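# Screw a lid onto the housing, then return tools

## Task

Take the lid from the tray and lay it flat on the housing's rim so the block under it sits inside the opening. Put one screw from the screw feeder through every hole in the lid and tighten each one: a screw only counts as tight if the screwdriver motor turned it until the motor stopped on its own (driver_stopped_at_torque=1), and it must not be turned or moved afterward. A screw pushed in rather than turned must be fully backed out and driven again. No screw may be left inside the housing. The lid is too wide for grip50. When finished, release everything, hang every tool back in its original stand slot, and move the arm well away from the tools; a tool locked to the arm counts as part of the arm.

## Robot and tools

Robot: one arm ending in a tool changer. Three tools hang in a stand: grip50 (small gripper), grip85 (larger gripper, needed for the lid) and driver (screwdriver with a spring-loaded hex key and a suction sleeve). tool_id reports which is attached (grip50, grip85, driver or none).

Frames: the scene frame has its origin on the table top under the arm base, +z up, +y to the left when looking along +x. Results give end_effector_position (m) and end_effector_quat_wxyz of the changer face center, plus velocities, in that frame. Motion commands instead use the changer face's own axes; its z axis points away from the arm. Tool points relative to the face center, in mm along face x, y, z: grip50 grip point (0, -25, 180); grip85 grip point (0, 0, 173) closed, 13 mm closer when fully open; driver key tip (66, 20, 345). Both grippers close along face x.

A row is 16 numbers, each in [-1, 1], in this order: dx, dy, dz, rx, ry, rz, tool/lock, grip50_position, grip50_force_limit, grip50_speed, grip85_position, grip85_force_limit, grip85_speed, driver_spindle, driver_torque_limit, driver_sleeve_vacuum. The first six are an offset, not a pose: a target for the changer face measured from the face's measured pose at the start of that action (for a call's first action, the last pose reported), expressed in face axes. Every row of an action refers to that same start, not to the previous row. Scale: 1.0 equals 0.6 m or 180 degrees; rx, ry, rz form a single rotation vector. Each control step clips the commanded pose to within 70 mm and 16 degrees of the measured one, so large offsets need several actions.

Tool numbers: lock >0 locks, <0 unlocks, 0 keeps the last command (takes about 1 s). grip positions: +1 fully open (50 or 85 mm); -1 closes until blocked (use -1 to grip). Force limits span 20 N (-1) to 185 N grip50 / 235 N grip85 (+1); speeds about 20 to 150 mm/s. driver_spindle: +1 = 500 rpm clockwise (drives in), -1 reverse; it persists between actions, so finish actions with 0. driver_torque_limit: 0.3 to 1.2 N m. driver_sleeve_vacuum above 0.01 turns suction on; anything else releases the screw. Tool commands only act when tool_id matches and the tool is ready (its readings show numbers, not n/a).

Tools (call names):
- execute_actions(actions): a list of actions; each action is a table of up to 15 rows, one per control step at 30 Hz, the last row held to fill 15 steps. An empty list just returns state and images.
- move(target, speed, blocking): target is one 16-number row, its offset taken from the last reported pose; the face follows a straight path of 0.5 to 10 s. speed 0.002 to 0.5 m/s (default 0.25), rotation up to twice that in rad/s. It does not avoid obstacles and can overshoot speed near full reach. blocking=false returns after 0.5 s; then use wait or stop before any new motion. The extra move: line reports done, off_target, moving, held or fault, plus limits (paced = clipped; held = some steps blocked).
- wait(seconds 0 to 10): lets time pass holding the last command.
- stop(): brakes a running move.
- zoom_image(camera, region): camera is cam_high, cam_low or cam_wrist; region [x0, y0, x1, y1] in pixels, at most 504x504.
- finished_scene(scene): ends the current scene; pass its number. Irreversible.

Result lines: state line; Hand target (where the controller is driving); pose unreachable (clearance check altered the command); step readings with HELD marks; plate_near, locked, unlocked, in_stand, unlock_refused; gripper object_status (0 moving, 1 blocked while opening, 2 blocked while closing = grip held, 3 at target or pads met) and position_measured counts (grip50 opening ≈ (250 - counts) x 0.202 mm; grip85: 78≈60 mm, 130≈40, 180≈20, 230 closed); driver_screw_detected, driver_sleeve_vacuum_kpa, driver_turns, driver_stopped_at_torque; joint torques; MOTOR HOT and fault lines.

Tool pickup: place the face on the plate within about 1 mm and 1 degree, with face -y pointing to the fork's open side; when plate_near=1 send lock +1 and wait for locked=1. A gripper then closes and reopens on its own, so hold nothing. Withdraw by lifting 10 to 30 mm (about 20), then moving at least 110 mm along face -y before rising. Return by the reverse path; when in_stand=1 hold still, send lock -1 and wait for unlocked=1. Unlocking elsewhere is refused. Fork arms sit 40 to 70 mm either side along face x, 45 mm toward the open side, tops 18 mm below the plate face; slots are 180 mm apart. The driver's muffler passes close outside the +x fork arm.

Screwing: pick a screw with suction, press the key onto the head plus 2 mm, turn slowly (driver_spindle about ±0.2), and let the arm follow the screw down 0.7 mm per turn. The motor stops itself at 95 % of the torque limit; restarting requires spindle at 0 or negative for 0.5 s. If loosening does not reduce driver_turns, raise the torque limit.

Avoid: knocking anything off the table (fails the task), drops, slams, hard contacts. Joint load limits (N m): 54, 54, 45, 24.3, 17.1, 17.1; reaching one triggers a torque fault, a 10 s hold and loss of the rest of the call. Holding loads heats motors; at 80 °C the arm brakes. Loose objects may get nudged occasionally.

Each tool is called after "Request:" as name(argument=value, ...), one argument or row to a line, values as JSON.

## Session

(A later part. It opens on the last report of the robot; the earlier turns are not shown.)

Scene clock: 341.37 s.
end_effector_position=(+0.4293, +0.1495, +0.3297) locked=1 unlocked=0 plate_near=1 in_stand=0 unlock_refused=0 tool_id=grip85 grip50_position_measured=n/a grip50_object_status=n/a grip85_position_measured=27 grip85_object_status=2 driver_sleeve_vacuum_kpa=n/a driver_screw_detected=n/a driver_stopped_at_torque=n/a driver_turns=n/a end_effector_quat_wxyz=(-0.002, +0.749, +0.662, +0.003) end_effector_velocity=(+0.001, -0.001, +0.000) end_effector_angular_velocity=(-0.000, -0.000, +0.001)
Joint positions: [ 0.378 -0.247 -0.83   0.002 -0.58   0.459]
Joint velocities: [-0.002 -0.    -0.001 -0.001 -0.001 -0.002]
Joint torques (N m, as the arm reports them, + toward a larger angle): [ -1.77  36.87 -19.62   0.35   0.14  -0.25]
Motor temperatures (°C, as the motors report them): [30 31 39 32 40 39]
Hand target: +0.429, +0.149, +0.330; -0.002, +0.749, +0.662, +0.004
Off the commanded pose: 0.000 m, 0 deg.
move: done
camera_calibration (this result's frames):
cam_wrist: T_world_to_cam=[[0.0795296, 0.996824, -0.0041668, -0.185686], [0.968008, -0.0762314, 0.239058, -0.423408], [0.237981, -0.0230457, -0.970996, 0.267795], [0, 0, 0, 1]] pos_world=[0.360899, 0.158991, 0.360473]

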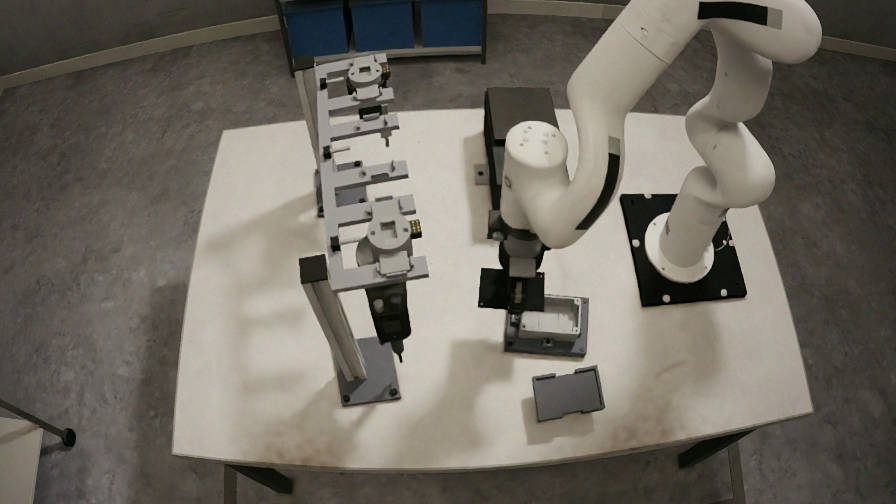

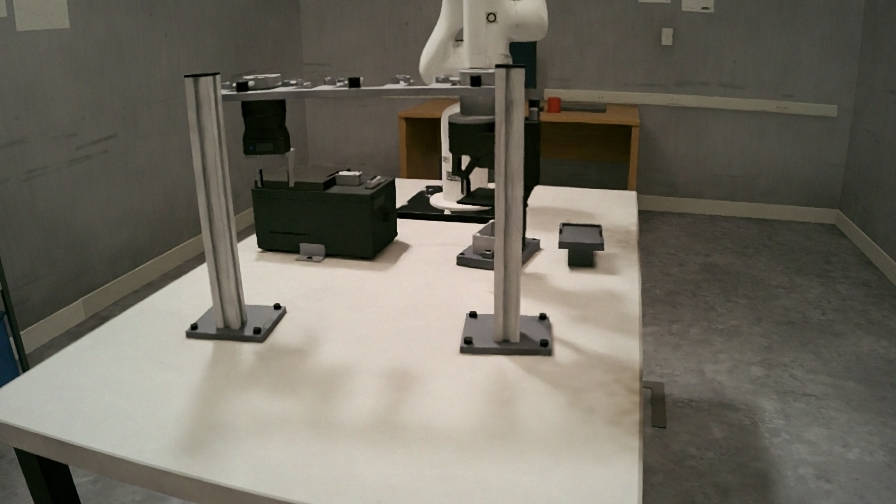

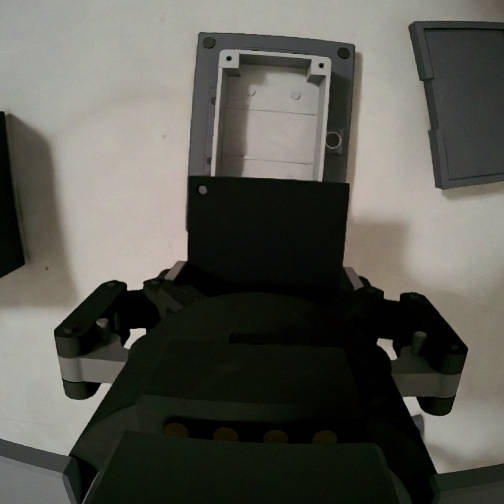

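Request:
move(
  target=[-0.0035,-0.1458,0.083,0,0,0.010,0,0,0,0,-1,0,-0.5,0,0,-1],
  speed=0.1,
)

Request:
zoom_image(
  camera="cam_high",
  region=[490, 260, 620, 370],
)

Request:
zoom_image(
  camera="cam_wrist",
  region=[150, 100, 390, 300],
)

Scene clock: 444.90 s.
end_effector_position=(+0.3426, +0.1585, +0.2800) locked=1 unlocked=0 plate_near=1 in_stand=0 unlock_refused=0 tool_id=grip85 grip50_position_measured=n/a grip50_object_status=n/a grip85_position_measured=27 grip85_object_status=2 driver_sleeve_vacuum_kpa=n/a driver_screw_detected=n/a driver_stopped_at_torque=n/a driver_turns=n/a end_effector_quat_wxyz=(-0.002, +0.759, +0.651, +0.004) end_effector_velocity=(-0.002, +0.000, -0.001) end_effector_angular_velocity=(-0.001, +0.001, -0.000)
Joint positions: [ 0.476 -0.176 -0.593  0.002 -0.414  0.589]
Joint velocities: [ 0.003  0.     0.004 -0.002  0.002  0.005]
Joint torques (N m, as the arm reports them, + toward a larger angle): [ -1.55  28.43 -17.05   0.22   0.04  -0.17]
Motor temperatures (°C, as the motors report them): [30 31 40 32 39 39]
Hand target: +0.342, +0.158, +0.280; -0.002, +0.759, +0.651, +0.003
Off the commanded pose: 0.000 m, 0 deg.
move: done
camera_calibration (this result's frames):
cam_wrist: T_world_to_cam=[[0.110948, 0.993819, -0.00391789, -0.198378], [0.965073, -0.106796, 0.239226, -0.321072], [0.237329, -0.0303227, -0.970956, 0.241712], [0, 0, 0, 1]] pos_world=[0.274502, 0.170192, 0.310723]

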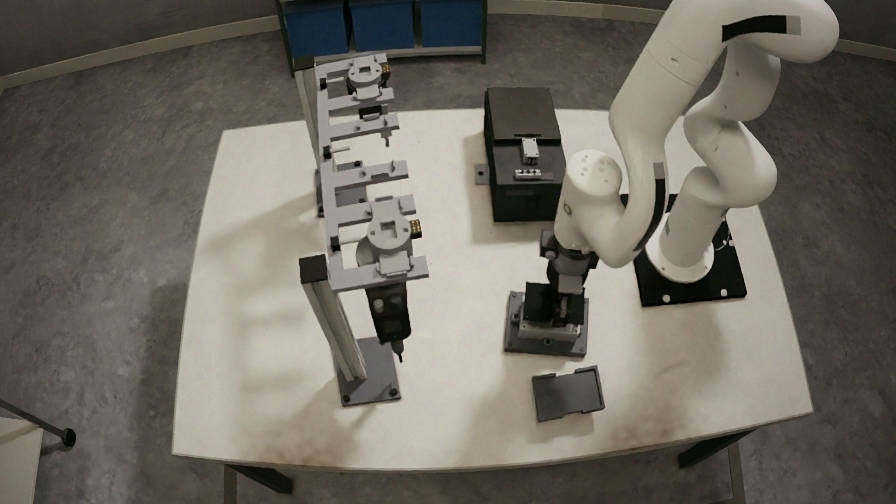

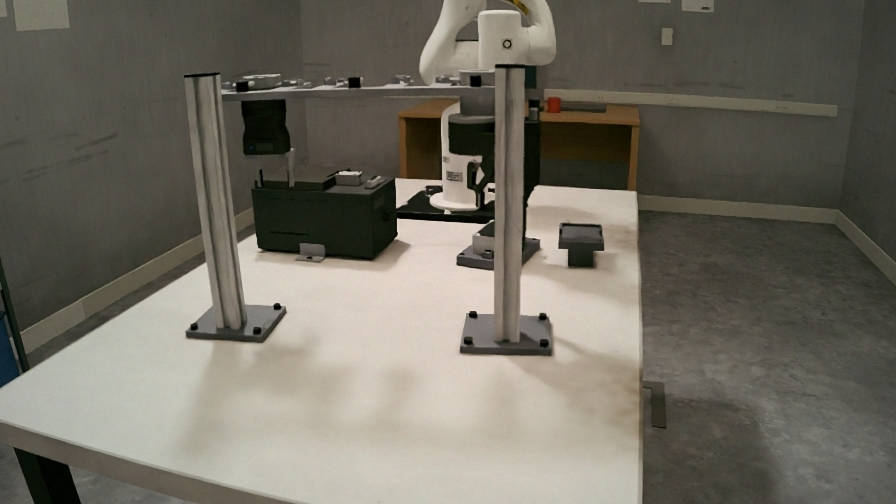

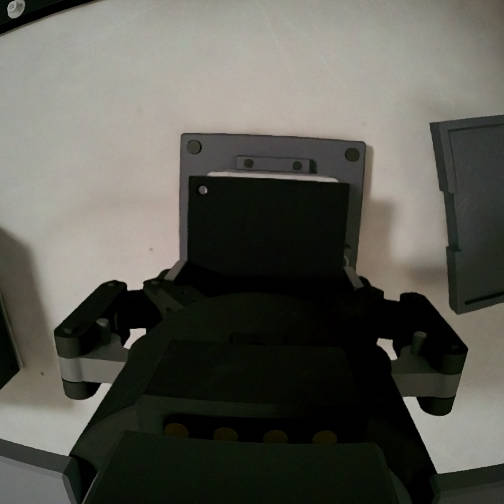

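Region (490, 260, 620, 370) of cam_high's 896x504 image, scaled by 3.877, with more detail than that image has; it fills the top 426 rows of this view, and the rest is white.

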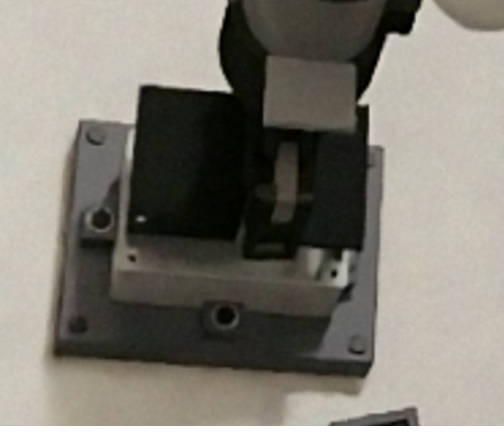

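Region (150, 100, 390, 300) of cam_wrist's 504x504 image, scaled by 2.100, with more detail than that image has.

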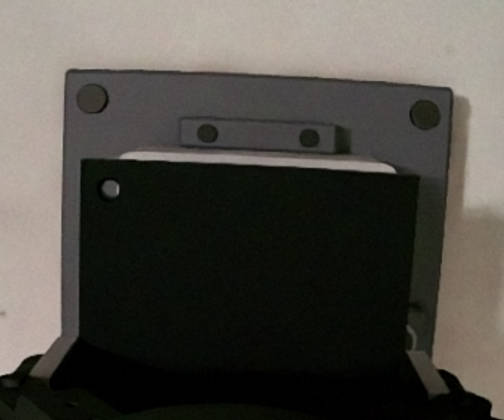

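Request:
zoom_image(
  camera="cam_wrist",
  region=[175, 125, 375, 205],
)

Region (175, 125, 375, 205) of cam_wrist's 504x504 image, scaled by 2.520, with more detail than that image has; it fills the top 202 rows of this view, and the rest is white.

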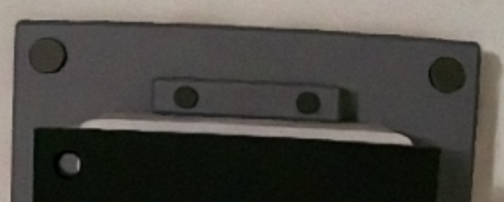

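Request:
execute_actions(
  actions=[
    [[0.0015,0,0.012,0,0,0,0,0,0,0,-1,0,-0.5,0,0,-1],[0.0015,0,0.025,0,0,0,0,0,0,0,-1,0,-0.5,0,0,-1],[0.0015,0,0.037,0,0,0,0,0,0,0,-1,0,-0.5,0,0,-1]],
  ],
)

Request:
zoom_image(
  camera="cam_wrist",
  region=[175, 125, 375, 205],
)

Request:
zoom_image(
  camera="cam_high",
  region=[490, 260, 620, 370],
)

Request:
zoom_image(
  camera="cam_low",
  region=[450, 190, 550, 280],
)

Scene clock: 471.47 s.
end_effector_position=(+0.3429, +0.1596, +0.2580) locked=1 unlocked=0 plate_near=1 in_stand=0 unlock_refused=0 tool_id=grip85 grip50_position_measured=n/a grip50_object_status=n/a grip85_position_measured=27 grip85_object_status=2 driver_sleeve_vacuum_kpa=n/a driver_screw_detected=n/a driver_stopped_at_torque=n/a driver_turns=n/a end_effector_quat_wxyz=(-0.002, +0.759, +0.651, +0.004) end_effector_velocity=(-0.000, -0.000, -0.001) end_effector_angular_velocity=(-0.000, +0.001, -0.000)
Joint positions: [ 0.478 -0.23  -0.588  0.002 -0.355  0.591]
Joint velocities: [-0.    -0.002  0.    -0.     0.001 -0.   ]
Joint torques (N m, as the arm reports them, + toward a larger angle): [ -1.8   30.21 -16.12  -0.1    0.14  -0.22]
Motor temperatures (°C, as the motors report them): [30 31 40 32 39 39]
Hand target: +0.343, +0.160, +0.258; -0.002, +0.759, +0.651, +0.004
Off the commanded pose: 0.000 m, 0 deg.
Step readings (end_effector_position):
0: (+0.3423, +0.1585, +0.2798)
1: (+0.3423, +0.1585, +0.2798)
2: (+0.3425, +0.1586, +0.2792)
4: (+0.3430, +0.1592, +0.2733)
8: (+0.3416, +0.1589, +0.2597)
15: end_effector_position above
camera_calibration (this result's frames):
cam_wrist: T_world_to_cam=[[0.110993, 0.993814, -0.00382478, -0.199588], [0.964989, -0.106852, 0.239539, -0.316], [0.237648, -0.030278, -0.970879, 0.220163], [0, 0, 0, 1]] pos_world=[0.274768, 0.171254, 0.288683]

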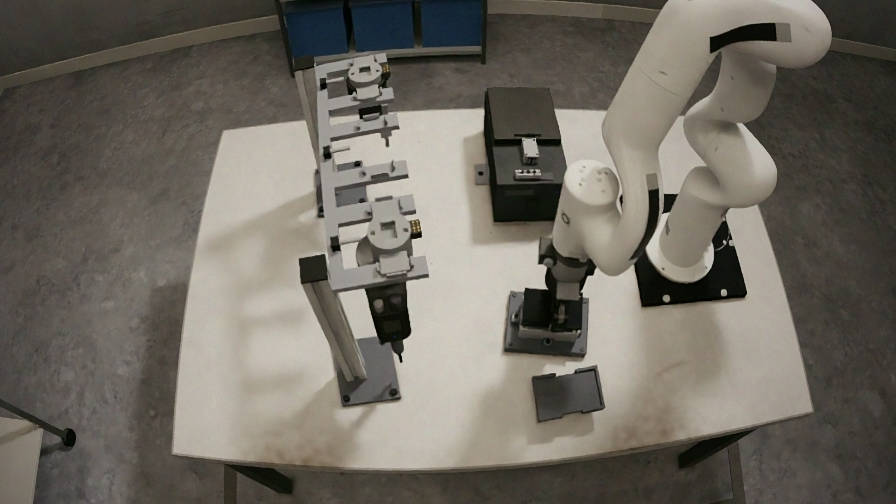

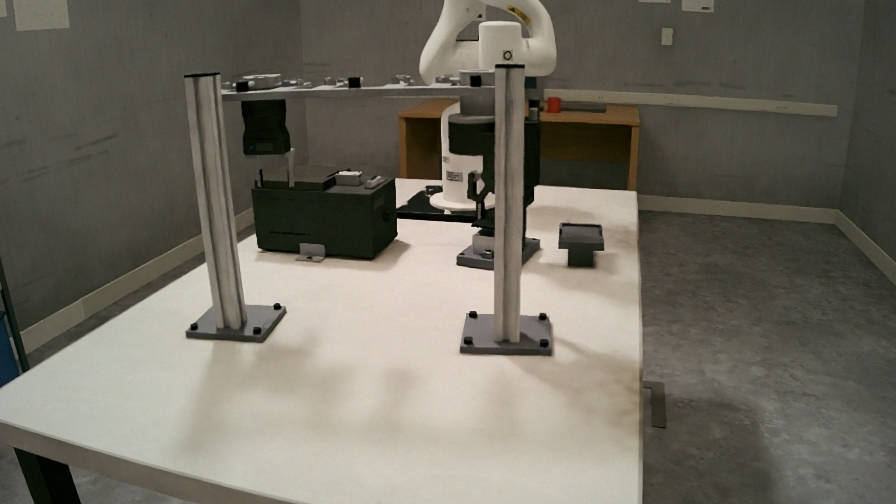

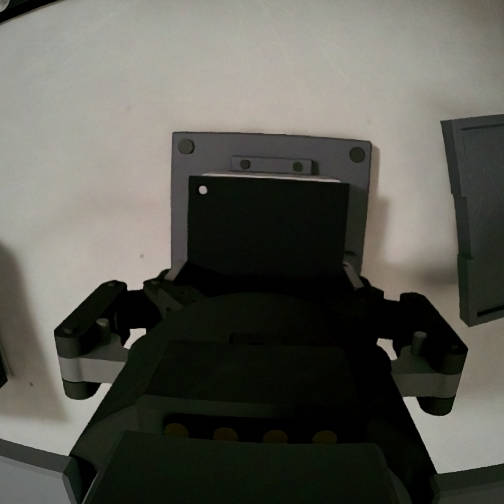

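Region (175, 125, 375, 205) of cam_wrist's 504x504 image, scaled by 2.520, with more detail than that image has; it fills the top 202 rows of this view, and the rest is white.

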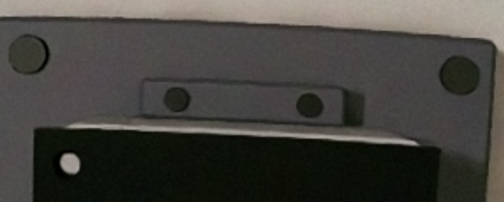

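Region (490, 260, 620, 370) of cam_high's 896x504 image, scaled by 3.877, with more detail than that image has; it fills the top 426 rows of this view, and the rest is white.

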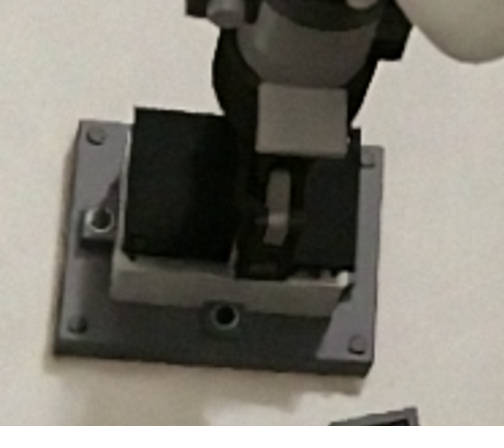

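Region (450, 190, 550, 280) of cam_low's 896x504 image, scaled by 5.040, with more detail than that image has; it fills the top 454 rows of this view, and the rest is white.

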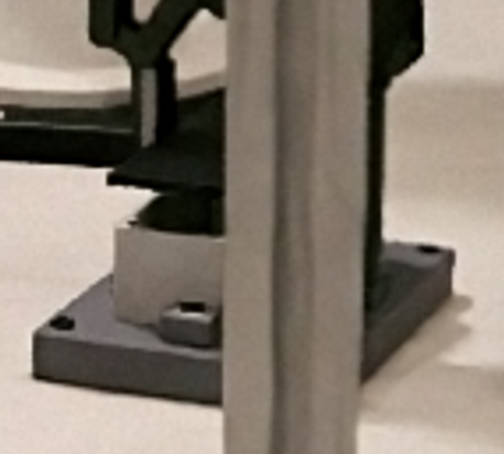

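Request:
execute_actions(
  actions=[
    [[0.0005,0,0.006,0,0,0,0,0,0,0,-1,0,-0.5,0,0,-1],[0.0008,0,0.012,0,0,0,0,0,0,0,-1,0,-0.5,0,0,-1],[0.0008,0,0.016,0,0,0,0,0,0,0,-1,0,-0.5,0,0,-1]],
    [[0,0,0.005,0,0,0,0,0,0,0,-1,0,-0.5,0,0,-1]],
  ],
)

Request:
zoom_image(
  camera="cam_wrist",
  region=[175, 125, 375, 205],
)

Request:
zoom_image(
  camera="cam_low",
  region=[450, 190, 550, 280],
)

Scene clock: 490.37 s.
end_effector_position=(+0.3430, +0.1602, +0.2455) locked=1 unlocked=0 plate_near=1 in_stand=0 unlock_refused=0 tool_id=grip85 grip50_position_measured=n/a grip50_object_status=n/a grip85_position_measured=27 grip85_object_status=2 driver_sleeve_vacuum_kpa=n/a driver_screw_detected=n/a driver_stopped_at_torque=n/a driver_turns=n/a end_effector_quat_wxyz=(-0.002, +0.759, +0.651, +0.004) end_effector_velocity=(-0.001, -0.000, -0.000) end_effector_angular_velocity=(-0.001, +0.002, +0.000)
Joint positions: [ 0.479 -0.262 -0.586  0.002 -0.321  0.592]
Joint velocities: [ 0.    -0.     0.001 -0.    -0.001 -0.   ]
Joint torques (N m, as the arm reports them, + toward a larger angle): [ -2.37  31.38 -15.34   0.09   0.03  -0.18]
Motor temperatures (°C, as the motors report them): [30 31 40 32 39 39]
Hand target: +0.343, +0.160, +0.245; -0.002, +0.759, +0.651, +0.004
Off the commanded pose: 0.000 m, 0 deg.
Step readings (end_effector_position; steps 1 to 15: 1st action; 16 to 30: 2nd action):
0: (+0.3428, +0.1596, +0.2578)
1: (+0.3428, +0.1596, +0.2578)
2: (+0.3429, +0.1596, +0.2574)
4: (+0.3431, +0.1600, +0.2544)
8: (+0.3426, +0.1599, +0.2490)
15: (+0.3430, +0.1601, +0.2484)
16: (+0.3430, +0.1601, +0.2484)
17: (+0.3431, +0.1602, +0.2481)
19: (+0.3431, +0.1602, +0.2466)
23: (+0.3430, +0.1601, +0.2455)
30: end_effector_position above
camera_calibration (this result's frames):
cam_wrist: T_world_to_cam=[[0.111016, 0.993811, -0.00377154, -0.200246], [0.964941, -0.106881, 0.239718, -0.31312], [0.237831, -0.0302518, -0.970835, 0.207925], [0, 0, 0, 1]] pos_world=[0.274922, 0.17183, 0.276166]

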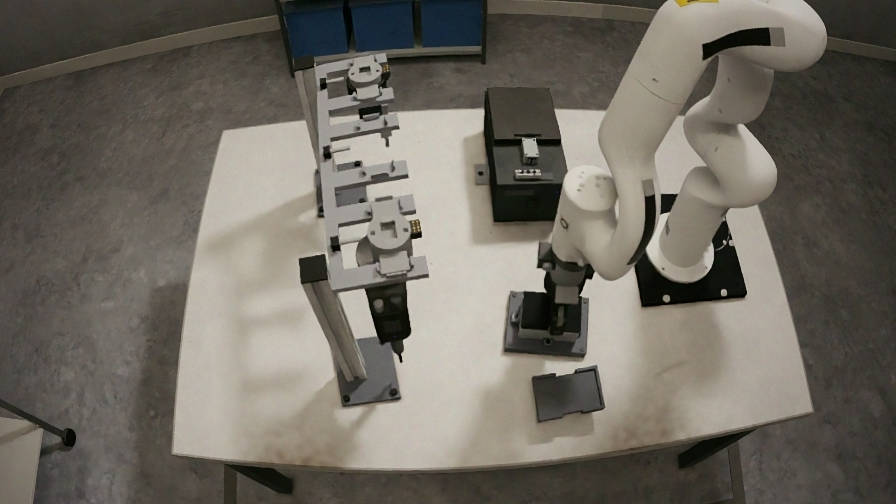

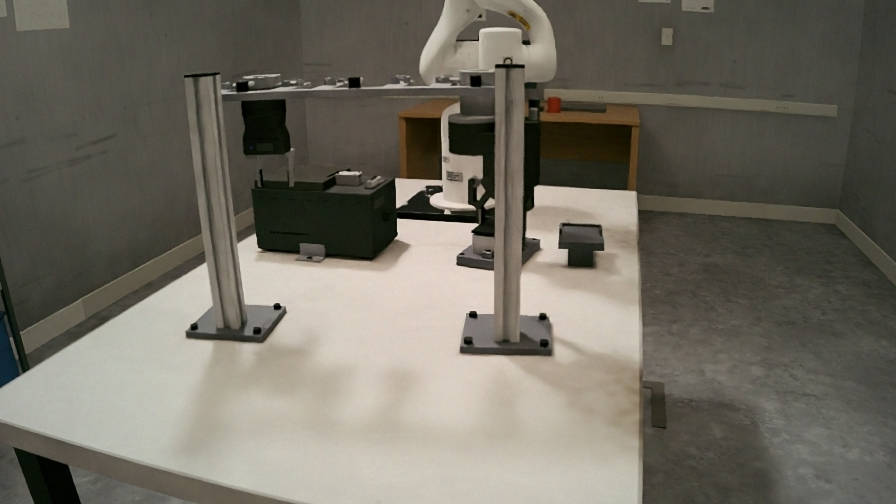

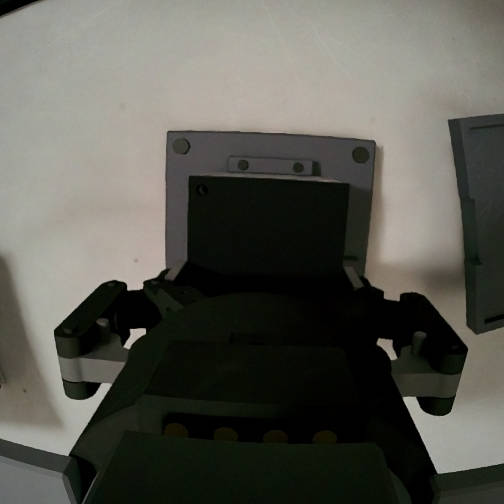

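Region (175, 125, 375, 205) of cam_wrist's 504x504 image, scaled by 2.520, with more detail than that image has; it fills the top 202 rows of this view, and the rest is white.

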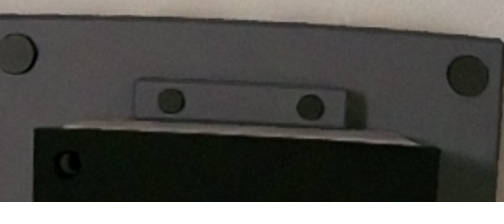

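Region (450, 190, 550, 280) of cam_low's 896x504 image, scaled by 5.040, with more detail than that image has; it fills the top 454 rows of this view, and the rest is white.

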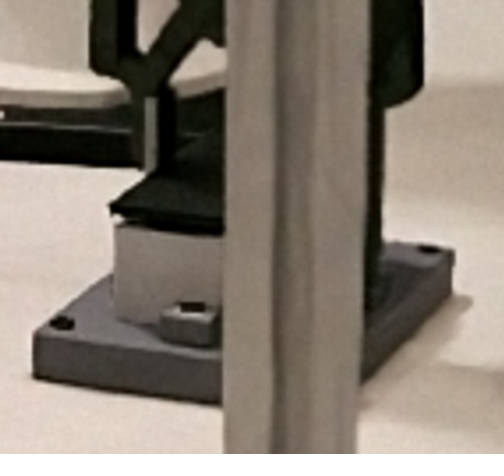

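Request:
execute_actions(
  actions=[
    [[0,0,0.003,0,0,0,0,0,0,0,-1,0,-0.5,0,0,-1]],
    [[0,0,0.003,0,0,0,0,0,0,0,-1,0,-0.5,0,0,-1]],
  ],
)

Request:
zoom_image(
  camera="cam_low",
  region=[450, 190, 550, 280],
)

Request:
zoom_image(
  camera="cam_wrist",
  region=[175, 125, 375, 205],
)

Scene clock: 501.47 s.
end_effector_position=(+0.3433, +0.1603, +0.2426) locked=1 unlocked=0 plate_near=1 in_stand=0 unlock_refused=0 tool_id=grip85 grip50_position_measured=n/a grip50_object_status=n/a grip85_position_measured=27 grip85_object_status=2 driver_sleeve_vacuum_kpa=n/a driver_screw_detected=n/a driver_stopped_at_torque=n/a driver_turns=n/a end_effector_quat_wxyz=(-0.002, +0.759, +0.651, +0.004) end_effector_velocity=(+0.000, -0.000, -0.001) end_effector_angular_velocity=(+0.001, -0.002, -0.002)
Joint positions: [ 0.479 -0.27  -0.586  0.002 -0.314  0.592]
Joint velocities: [-0.001 -0.002  0.001 -0.     0.005  0.   ]
Joint torques (N m, as the arm reports them, + toward a larger angle): [-1.19  3.65 -8.97 -0.43  4.92  0.34]
Motor temperatures (°C, as the motors report them): [30 31 39 32 39 39]
Hand target: +0.343, +0.160, +0.242; -0.002, +0.759, +0.651, +0.004
Off the commanded pose: 0.001 m, 0 deg.
Step readings (end_effector_position; steps 1 to 15: 1st action; 16 to 30: 2nd action):
0: (+0.3430, +0.1602, +0.2454)
1: (+0.3430, +0.1602, +0.2454)
2: (+0.3431, +0.1602, +0.2452)
4: (+0.3431, +0.1602, +0.2444)
8: (+0.3430, +0.1602, +0.2437)
15: (+0.3431, +0.1602, +0.2437)
16: (+0.3431, +0.1602, +0.2437)
17: (+0.3431, +0.1602, +0.2435)
19: (+0.3432, +0.1603, +0.2431)
23: (+0.3433, +0.1603, +0.2429)
30: end_effector_position above
camera_calibration (this result's frames):
cam_wrist: T_world_to_cam=[[0.110807, 0.993834, -0.00393554, -0.200296], [0.965029, -0.106647, 0.239469, -0.312641], [0.237573, -0.0303327, -0.970896, 0.205179], [0, 0, 0, 1]] pos_world=[0.275157, 0.171942, 0.273288]

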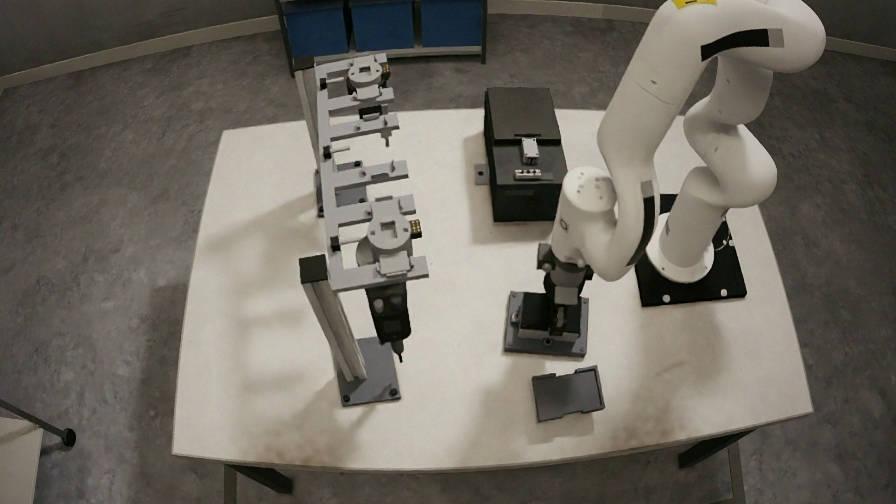

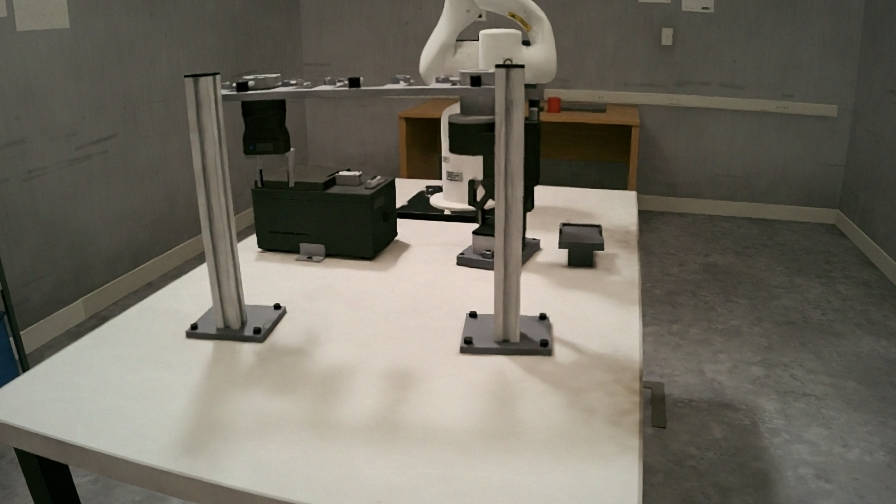

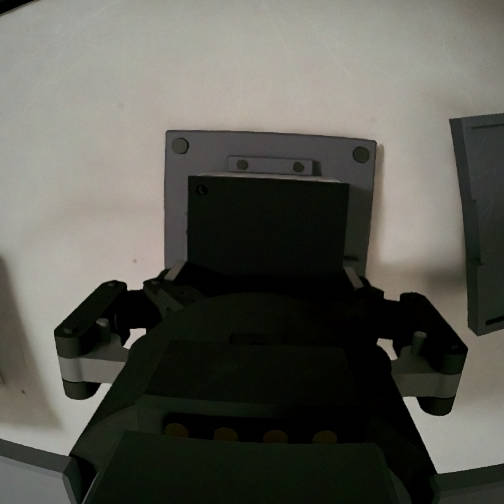

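Region (450, 190, 550, 280) of cam_low's 896x504 image, scaled by 5.040, with more detail than that image has; it fills the top 454 rows of this view, and the rest is white.

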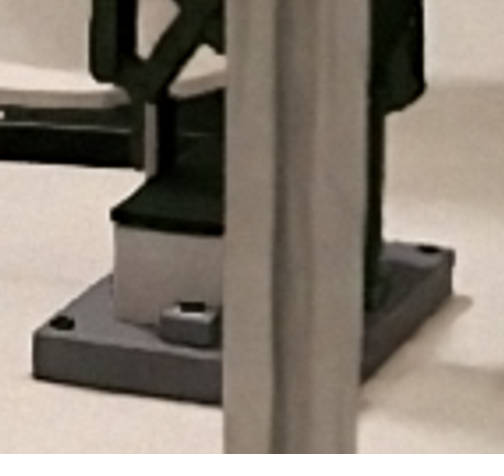

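Region (175, 125, 375, 205) of cam_wrist's 504x504 image, scaled by 2.520, with more detail than that image has; it fills the top 202 rows of this view, and the rest is white.

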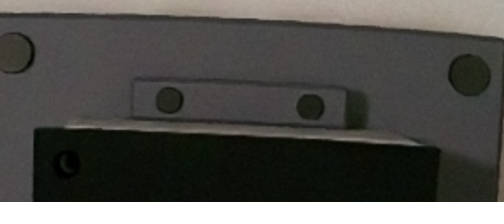

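Request:
execute_actions(
  actions=[
    [[0,0,-0.0012,0,0,0,0,0,0,0,-1,0,-0.5,0,0,-1]],
    [[0,0,0,0,0,0,0,0,0,0,1,0,-0.5,0,0,-1]],
    [[0,0,0,0,0,0,0,0,0,0,1,0,-0.5,0,0,-1]],
    [[0,0,-0.01,0,0,0,0,0,0,0,1,0,-0.5,0,0,-1],[0,0,-0.03,0,0,0,0,0,0,0,1,0,-0.5,0,0,-1],[0,0,-0.07,0,0,0,0,0,0,0,1,0,-0.5,0,0,-1],[0,0,-0.11,0,0,0,0,0,0,0,1,0,-0.5,0,0,-1]],
  ],
)

Request:
zoom_image(
  camera="cam_low",
  region=[450, 190, 550, 280],
)

Request:
zoom_image(
  camera="cam_high",
  region=[490, 260, 620, 370],
)

Scene clock: 519.93 s.
end_effector_position=(+0.3428, +0.1598, +0.3079) locked=1 unlocked=0 plate_near=1 in_stand=0 unlock_refused=0 tool_id=grip85 grip50_position_measured=n/a grip50_object_status=n/a grip85_position_measured=3 grip85_object_status=3 driver_sleeve_vacuum_kpa=n/a driver_screw_detected=n/a driver_stopped_at_torque=n/a driver_turns=n/a end_effector_quat_wxyz=(-0.002, +0.759, +0.651, +0.004) end_effector_velocity=(-0.004, -0.002, +0.005) end_effector_angular_velocity=(-0.008, +0.017, +0.001)
Joint positions: [ 0.479 -0.115 -0.608  0.002 -0.49   0.592]
Joint velocities: [-0.     0.013  0.    -0.    -0.031 -0.001]
Joint torques (N m, as the arm reports them, + toward a larger angle): [ -2.13  26.38 -18.08   0.48   0.16  -0.11]
Motor temperatures (°C, as the motors report them): [30 31 39 32 40 39]
Hand target: +0.343, +0.160, +0.309; -0.002, +0.759, +0.651, +0.004
Off the commanded pose: 0.001 m, 0 deg.
Step readings (end_effector_position; steps 1 to 15: 1st action; 16 to 30: 2nd action; 31 to 45: 3rd action; 46 to 60: 4th action):
0: (+0.3431, +0.1602, +0.2423)
1: (+0.3431, +0.1602, +0.2423)
2: (+0.3431, +0.1602, +0.2424)
4: (+0.3430, +0.1602, +0.2426)
8: (+0.3431, +0.1602, +0.2427)
15: (+0.3431, +0.1602, +0.2429)
16: (+0.3431, +0.1602, +0.2429)
17: (+0.3430, +0.1601, +0.2427)
19: (+0.3428, +0.1600, +0.2420)
23: (+0.3427, +0.1601, +0.2421)
30: (+0.3431, +0.1602, +0.2427)
31: (+0.3431, +0.1602, +0.2428)
32: (+0.3431, +0.1602, +0.2428)
34: (+0.3431, +0.1602, +0.2427)
38: (+0.3430, +0.1602, +0.2427)
45: (+0.3431, +0.1602, +0.2427)
46: (+0.3431, +0.1602, +0.2427)
47: (+0.3429, +0.1601, +0.2433)
49: (+0.3424, +0.1598, +0.2503)
53: (+0.3447, +0.1608, +0.2908)
60: end_effector_position above
camera_calibration (this result's frames):
cam_wrist: T_world_to_cam=[[0.110836, 0.993832, -0.00376276, -0.199513], [0.965078, -0.106723, 0.239239, -0.327825], [0.237362, -0.0301476, -0.970953, 0.268821], [0, 0, 0, 1]] pos_world=[0.274682, 0.1714, 0.33869]

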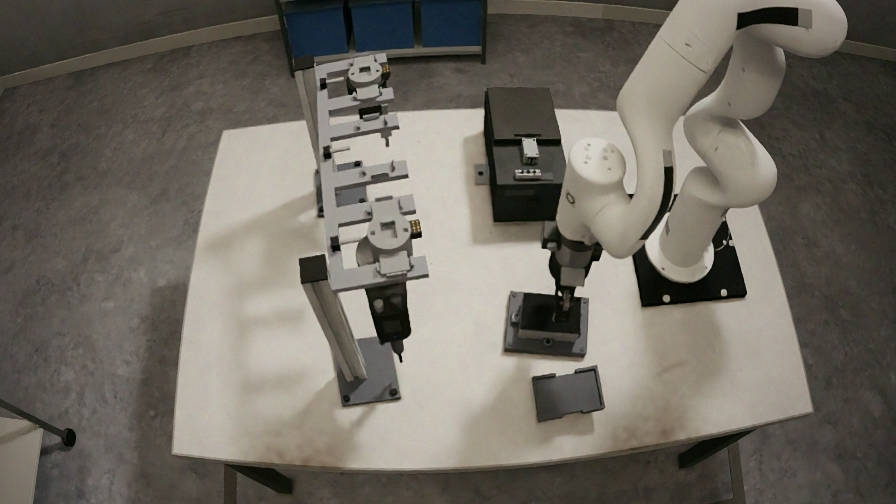

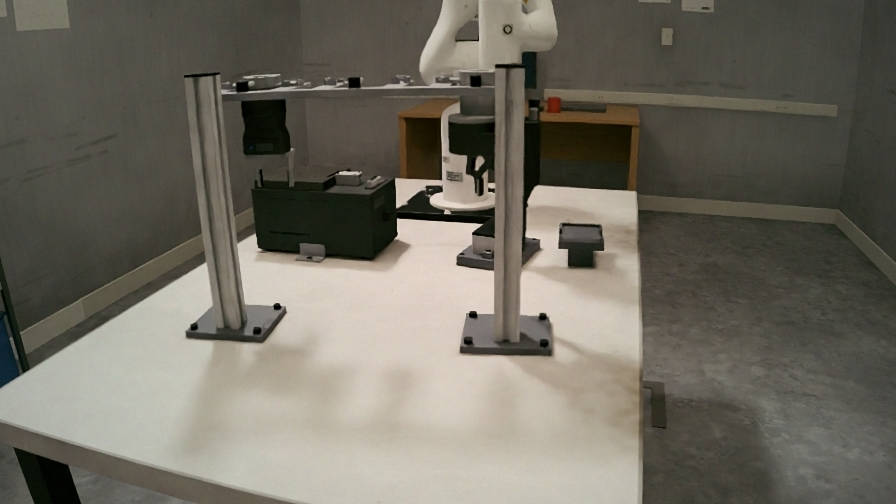

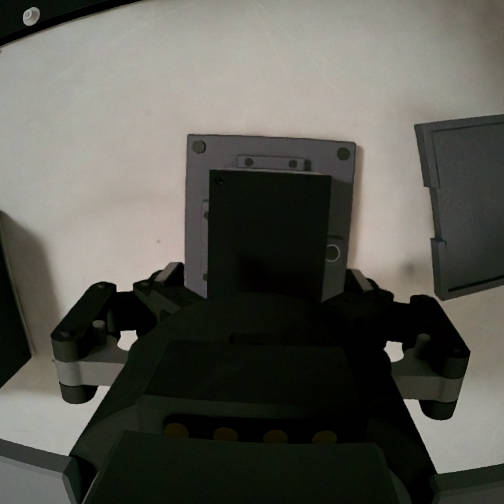

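Region (450, 190, 550, 280) of cam_low's 896x504 image, scaled by 5.040, with more detail than that image has; it fills the top 454 rows of this view, and the rest is white.

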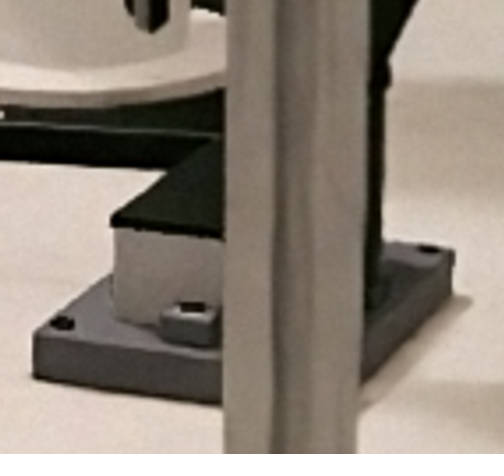

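Region (490, 260, 620, 370) of cam_high's 896x504 image, scaled by 3.877, with more detail than that image has; it fills the top 426 rows of this view, and the rest is white.

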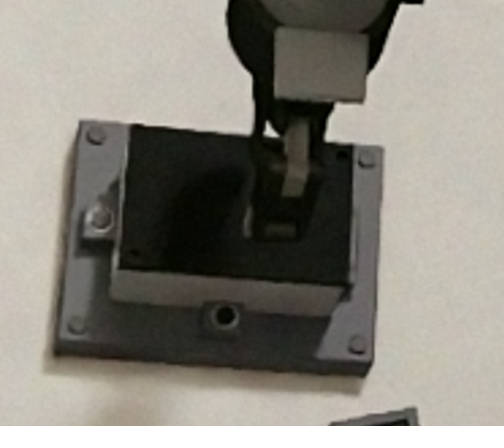

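Request:
move(
  target=[-0.2427,0.3576,-0.2068,0,0,-0.0955,0,0,0,0,1,0,0,0,0,-1],
  speed=0.25,
)

Scene clock: 536.77 s.
end_effector_position=(+0.5318, -0.0179, +0.4311) locked=1 unlocked=0 plate_near=1 in_stand=0 unlock_refused=0 tool_id=grip85 grip50_position_measured=n/a grip50_object_status=n/a grip85_position_measured=3 grip85_object_status=3 driver_sleeve_vacuum_kpa=n/a driver_screw_detected=n/a driver_stopped_at_torque=n/a driver_turns=n/a end_effector_quat_wxyz=(-0.002, +0.653, +0.757, +0.004) end_effector_velocity=(+0.002, -0.000, +0.001) end_effector_angular_velocity=(+0.001, -0.004, +0.002)
Joint positions: [ 0.01  -0.292 -1.147  0.003 -0.853 -0.178]
Joint velocities: [-0.001 -0.002 -0.006  0.001 -0.    -0.003]
Joint torques (N m, as the arm reports them, + toward a larger angle): [ -1.19  43.75 -21.24   0.37   0.17  -0.36]
Motor temperatures (°C, as the motors report them): [30 31 39 32 40 39]
Hand target: +0.532, -0.018, +0.431; -0.001, +0.653, +0.757, +0.004
Off the commanded pose: 0.000 m, 0 deg.
move: done
camera_calibration (this result's frames):
cam_wrist: T_world_to_cam=[[-0.188302, 0.982099, -0.0047878, 0.115849], [0.952839, 0.183869, 0.241434, -0.547913], [0.237992, 0.0409005, -0.970406, 0.338868], [0, 0, 0, 1]] pos_world=[0.463239, -0.0268914, 0.461679]

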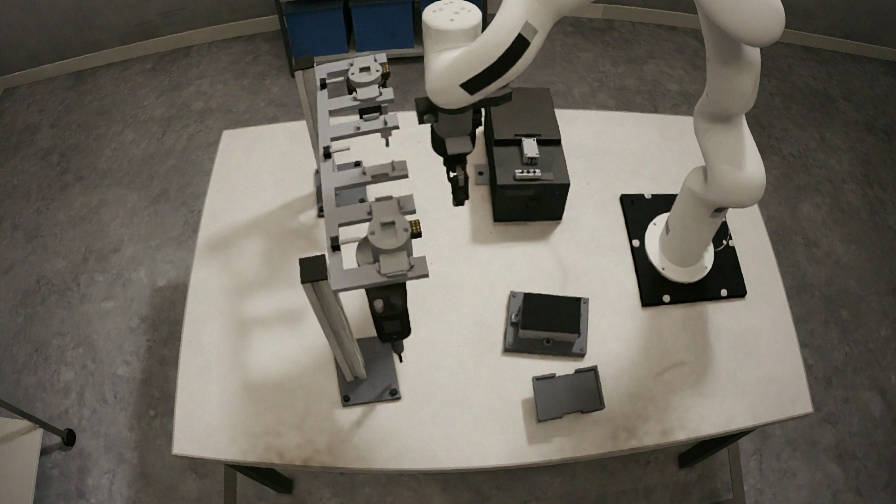

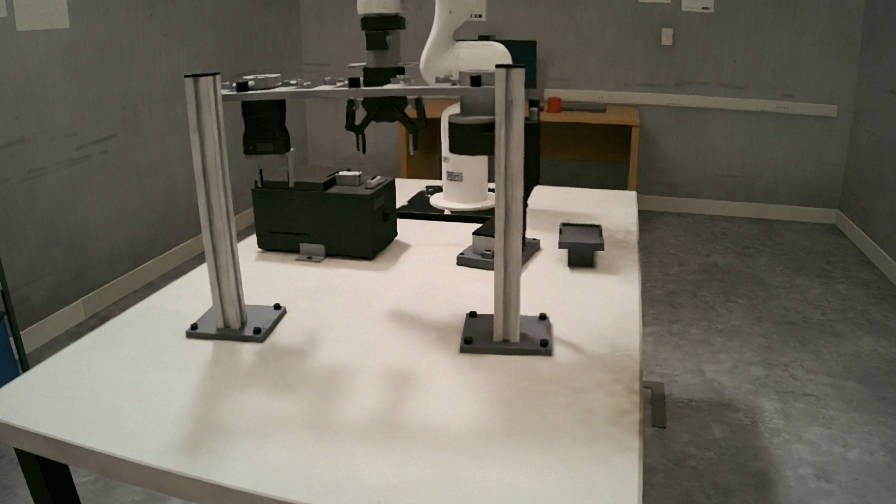

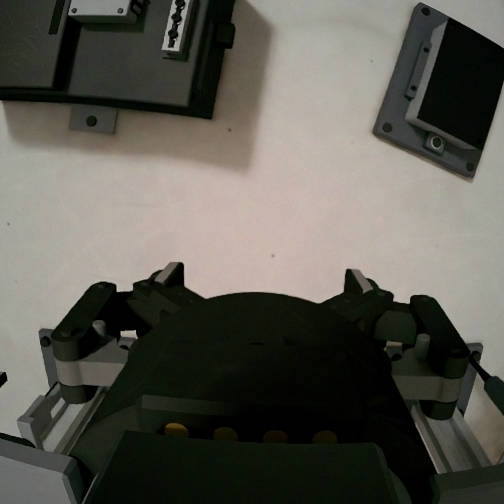

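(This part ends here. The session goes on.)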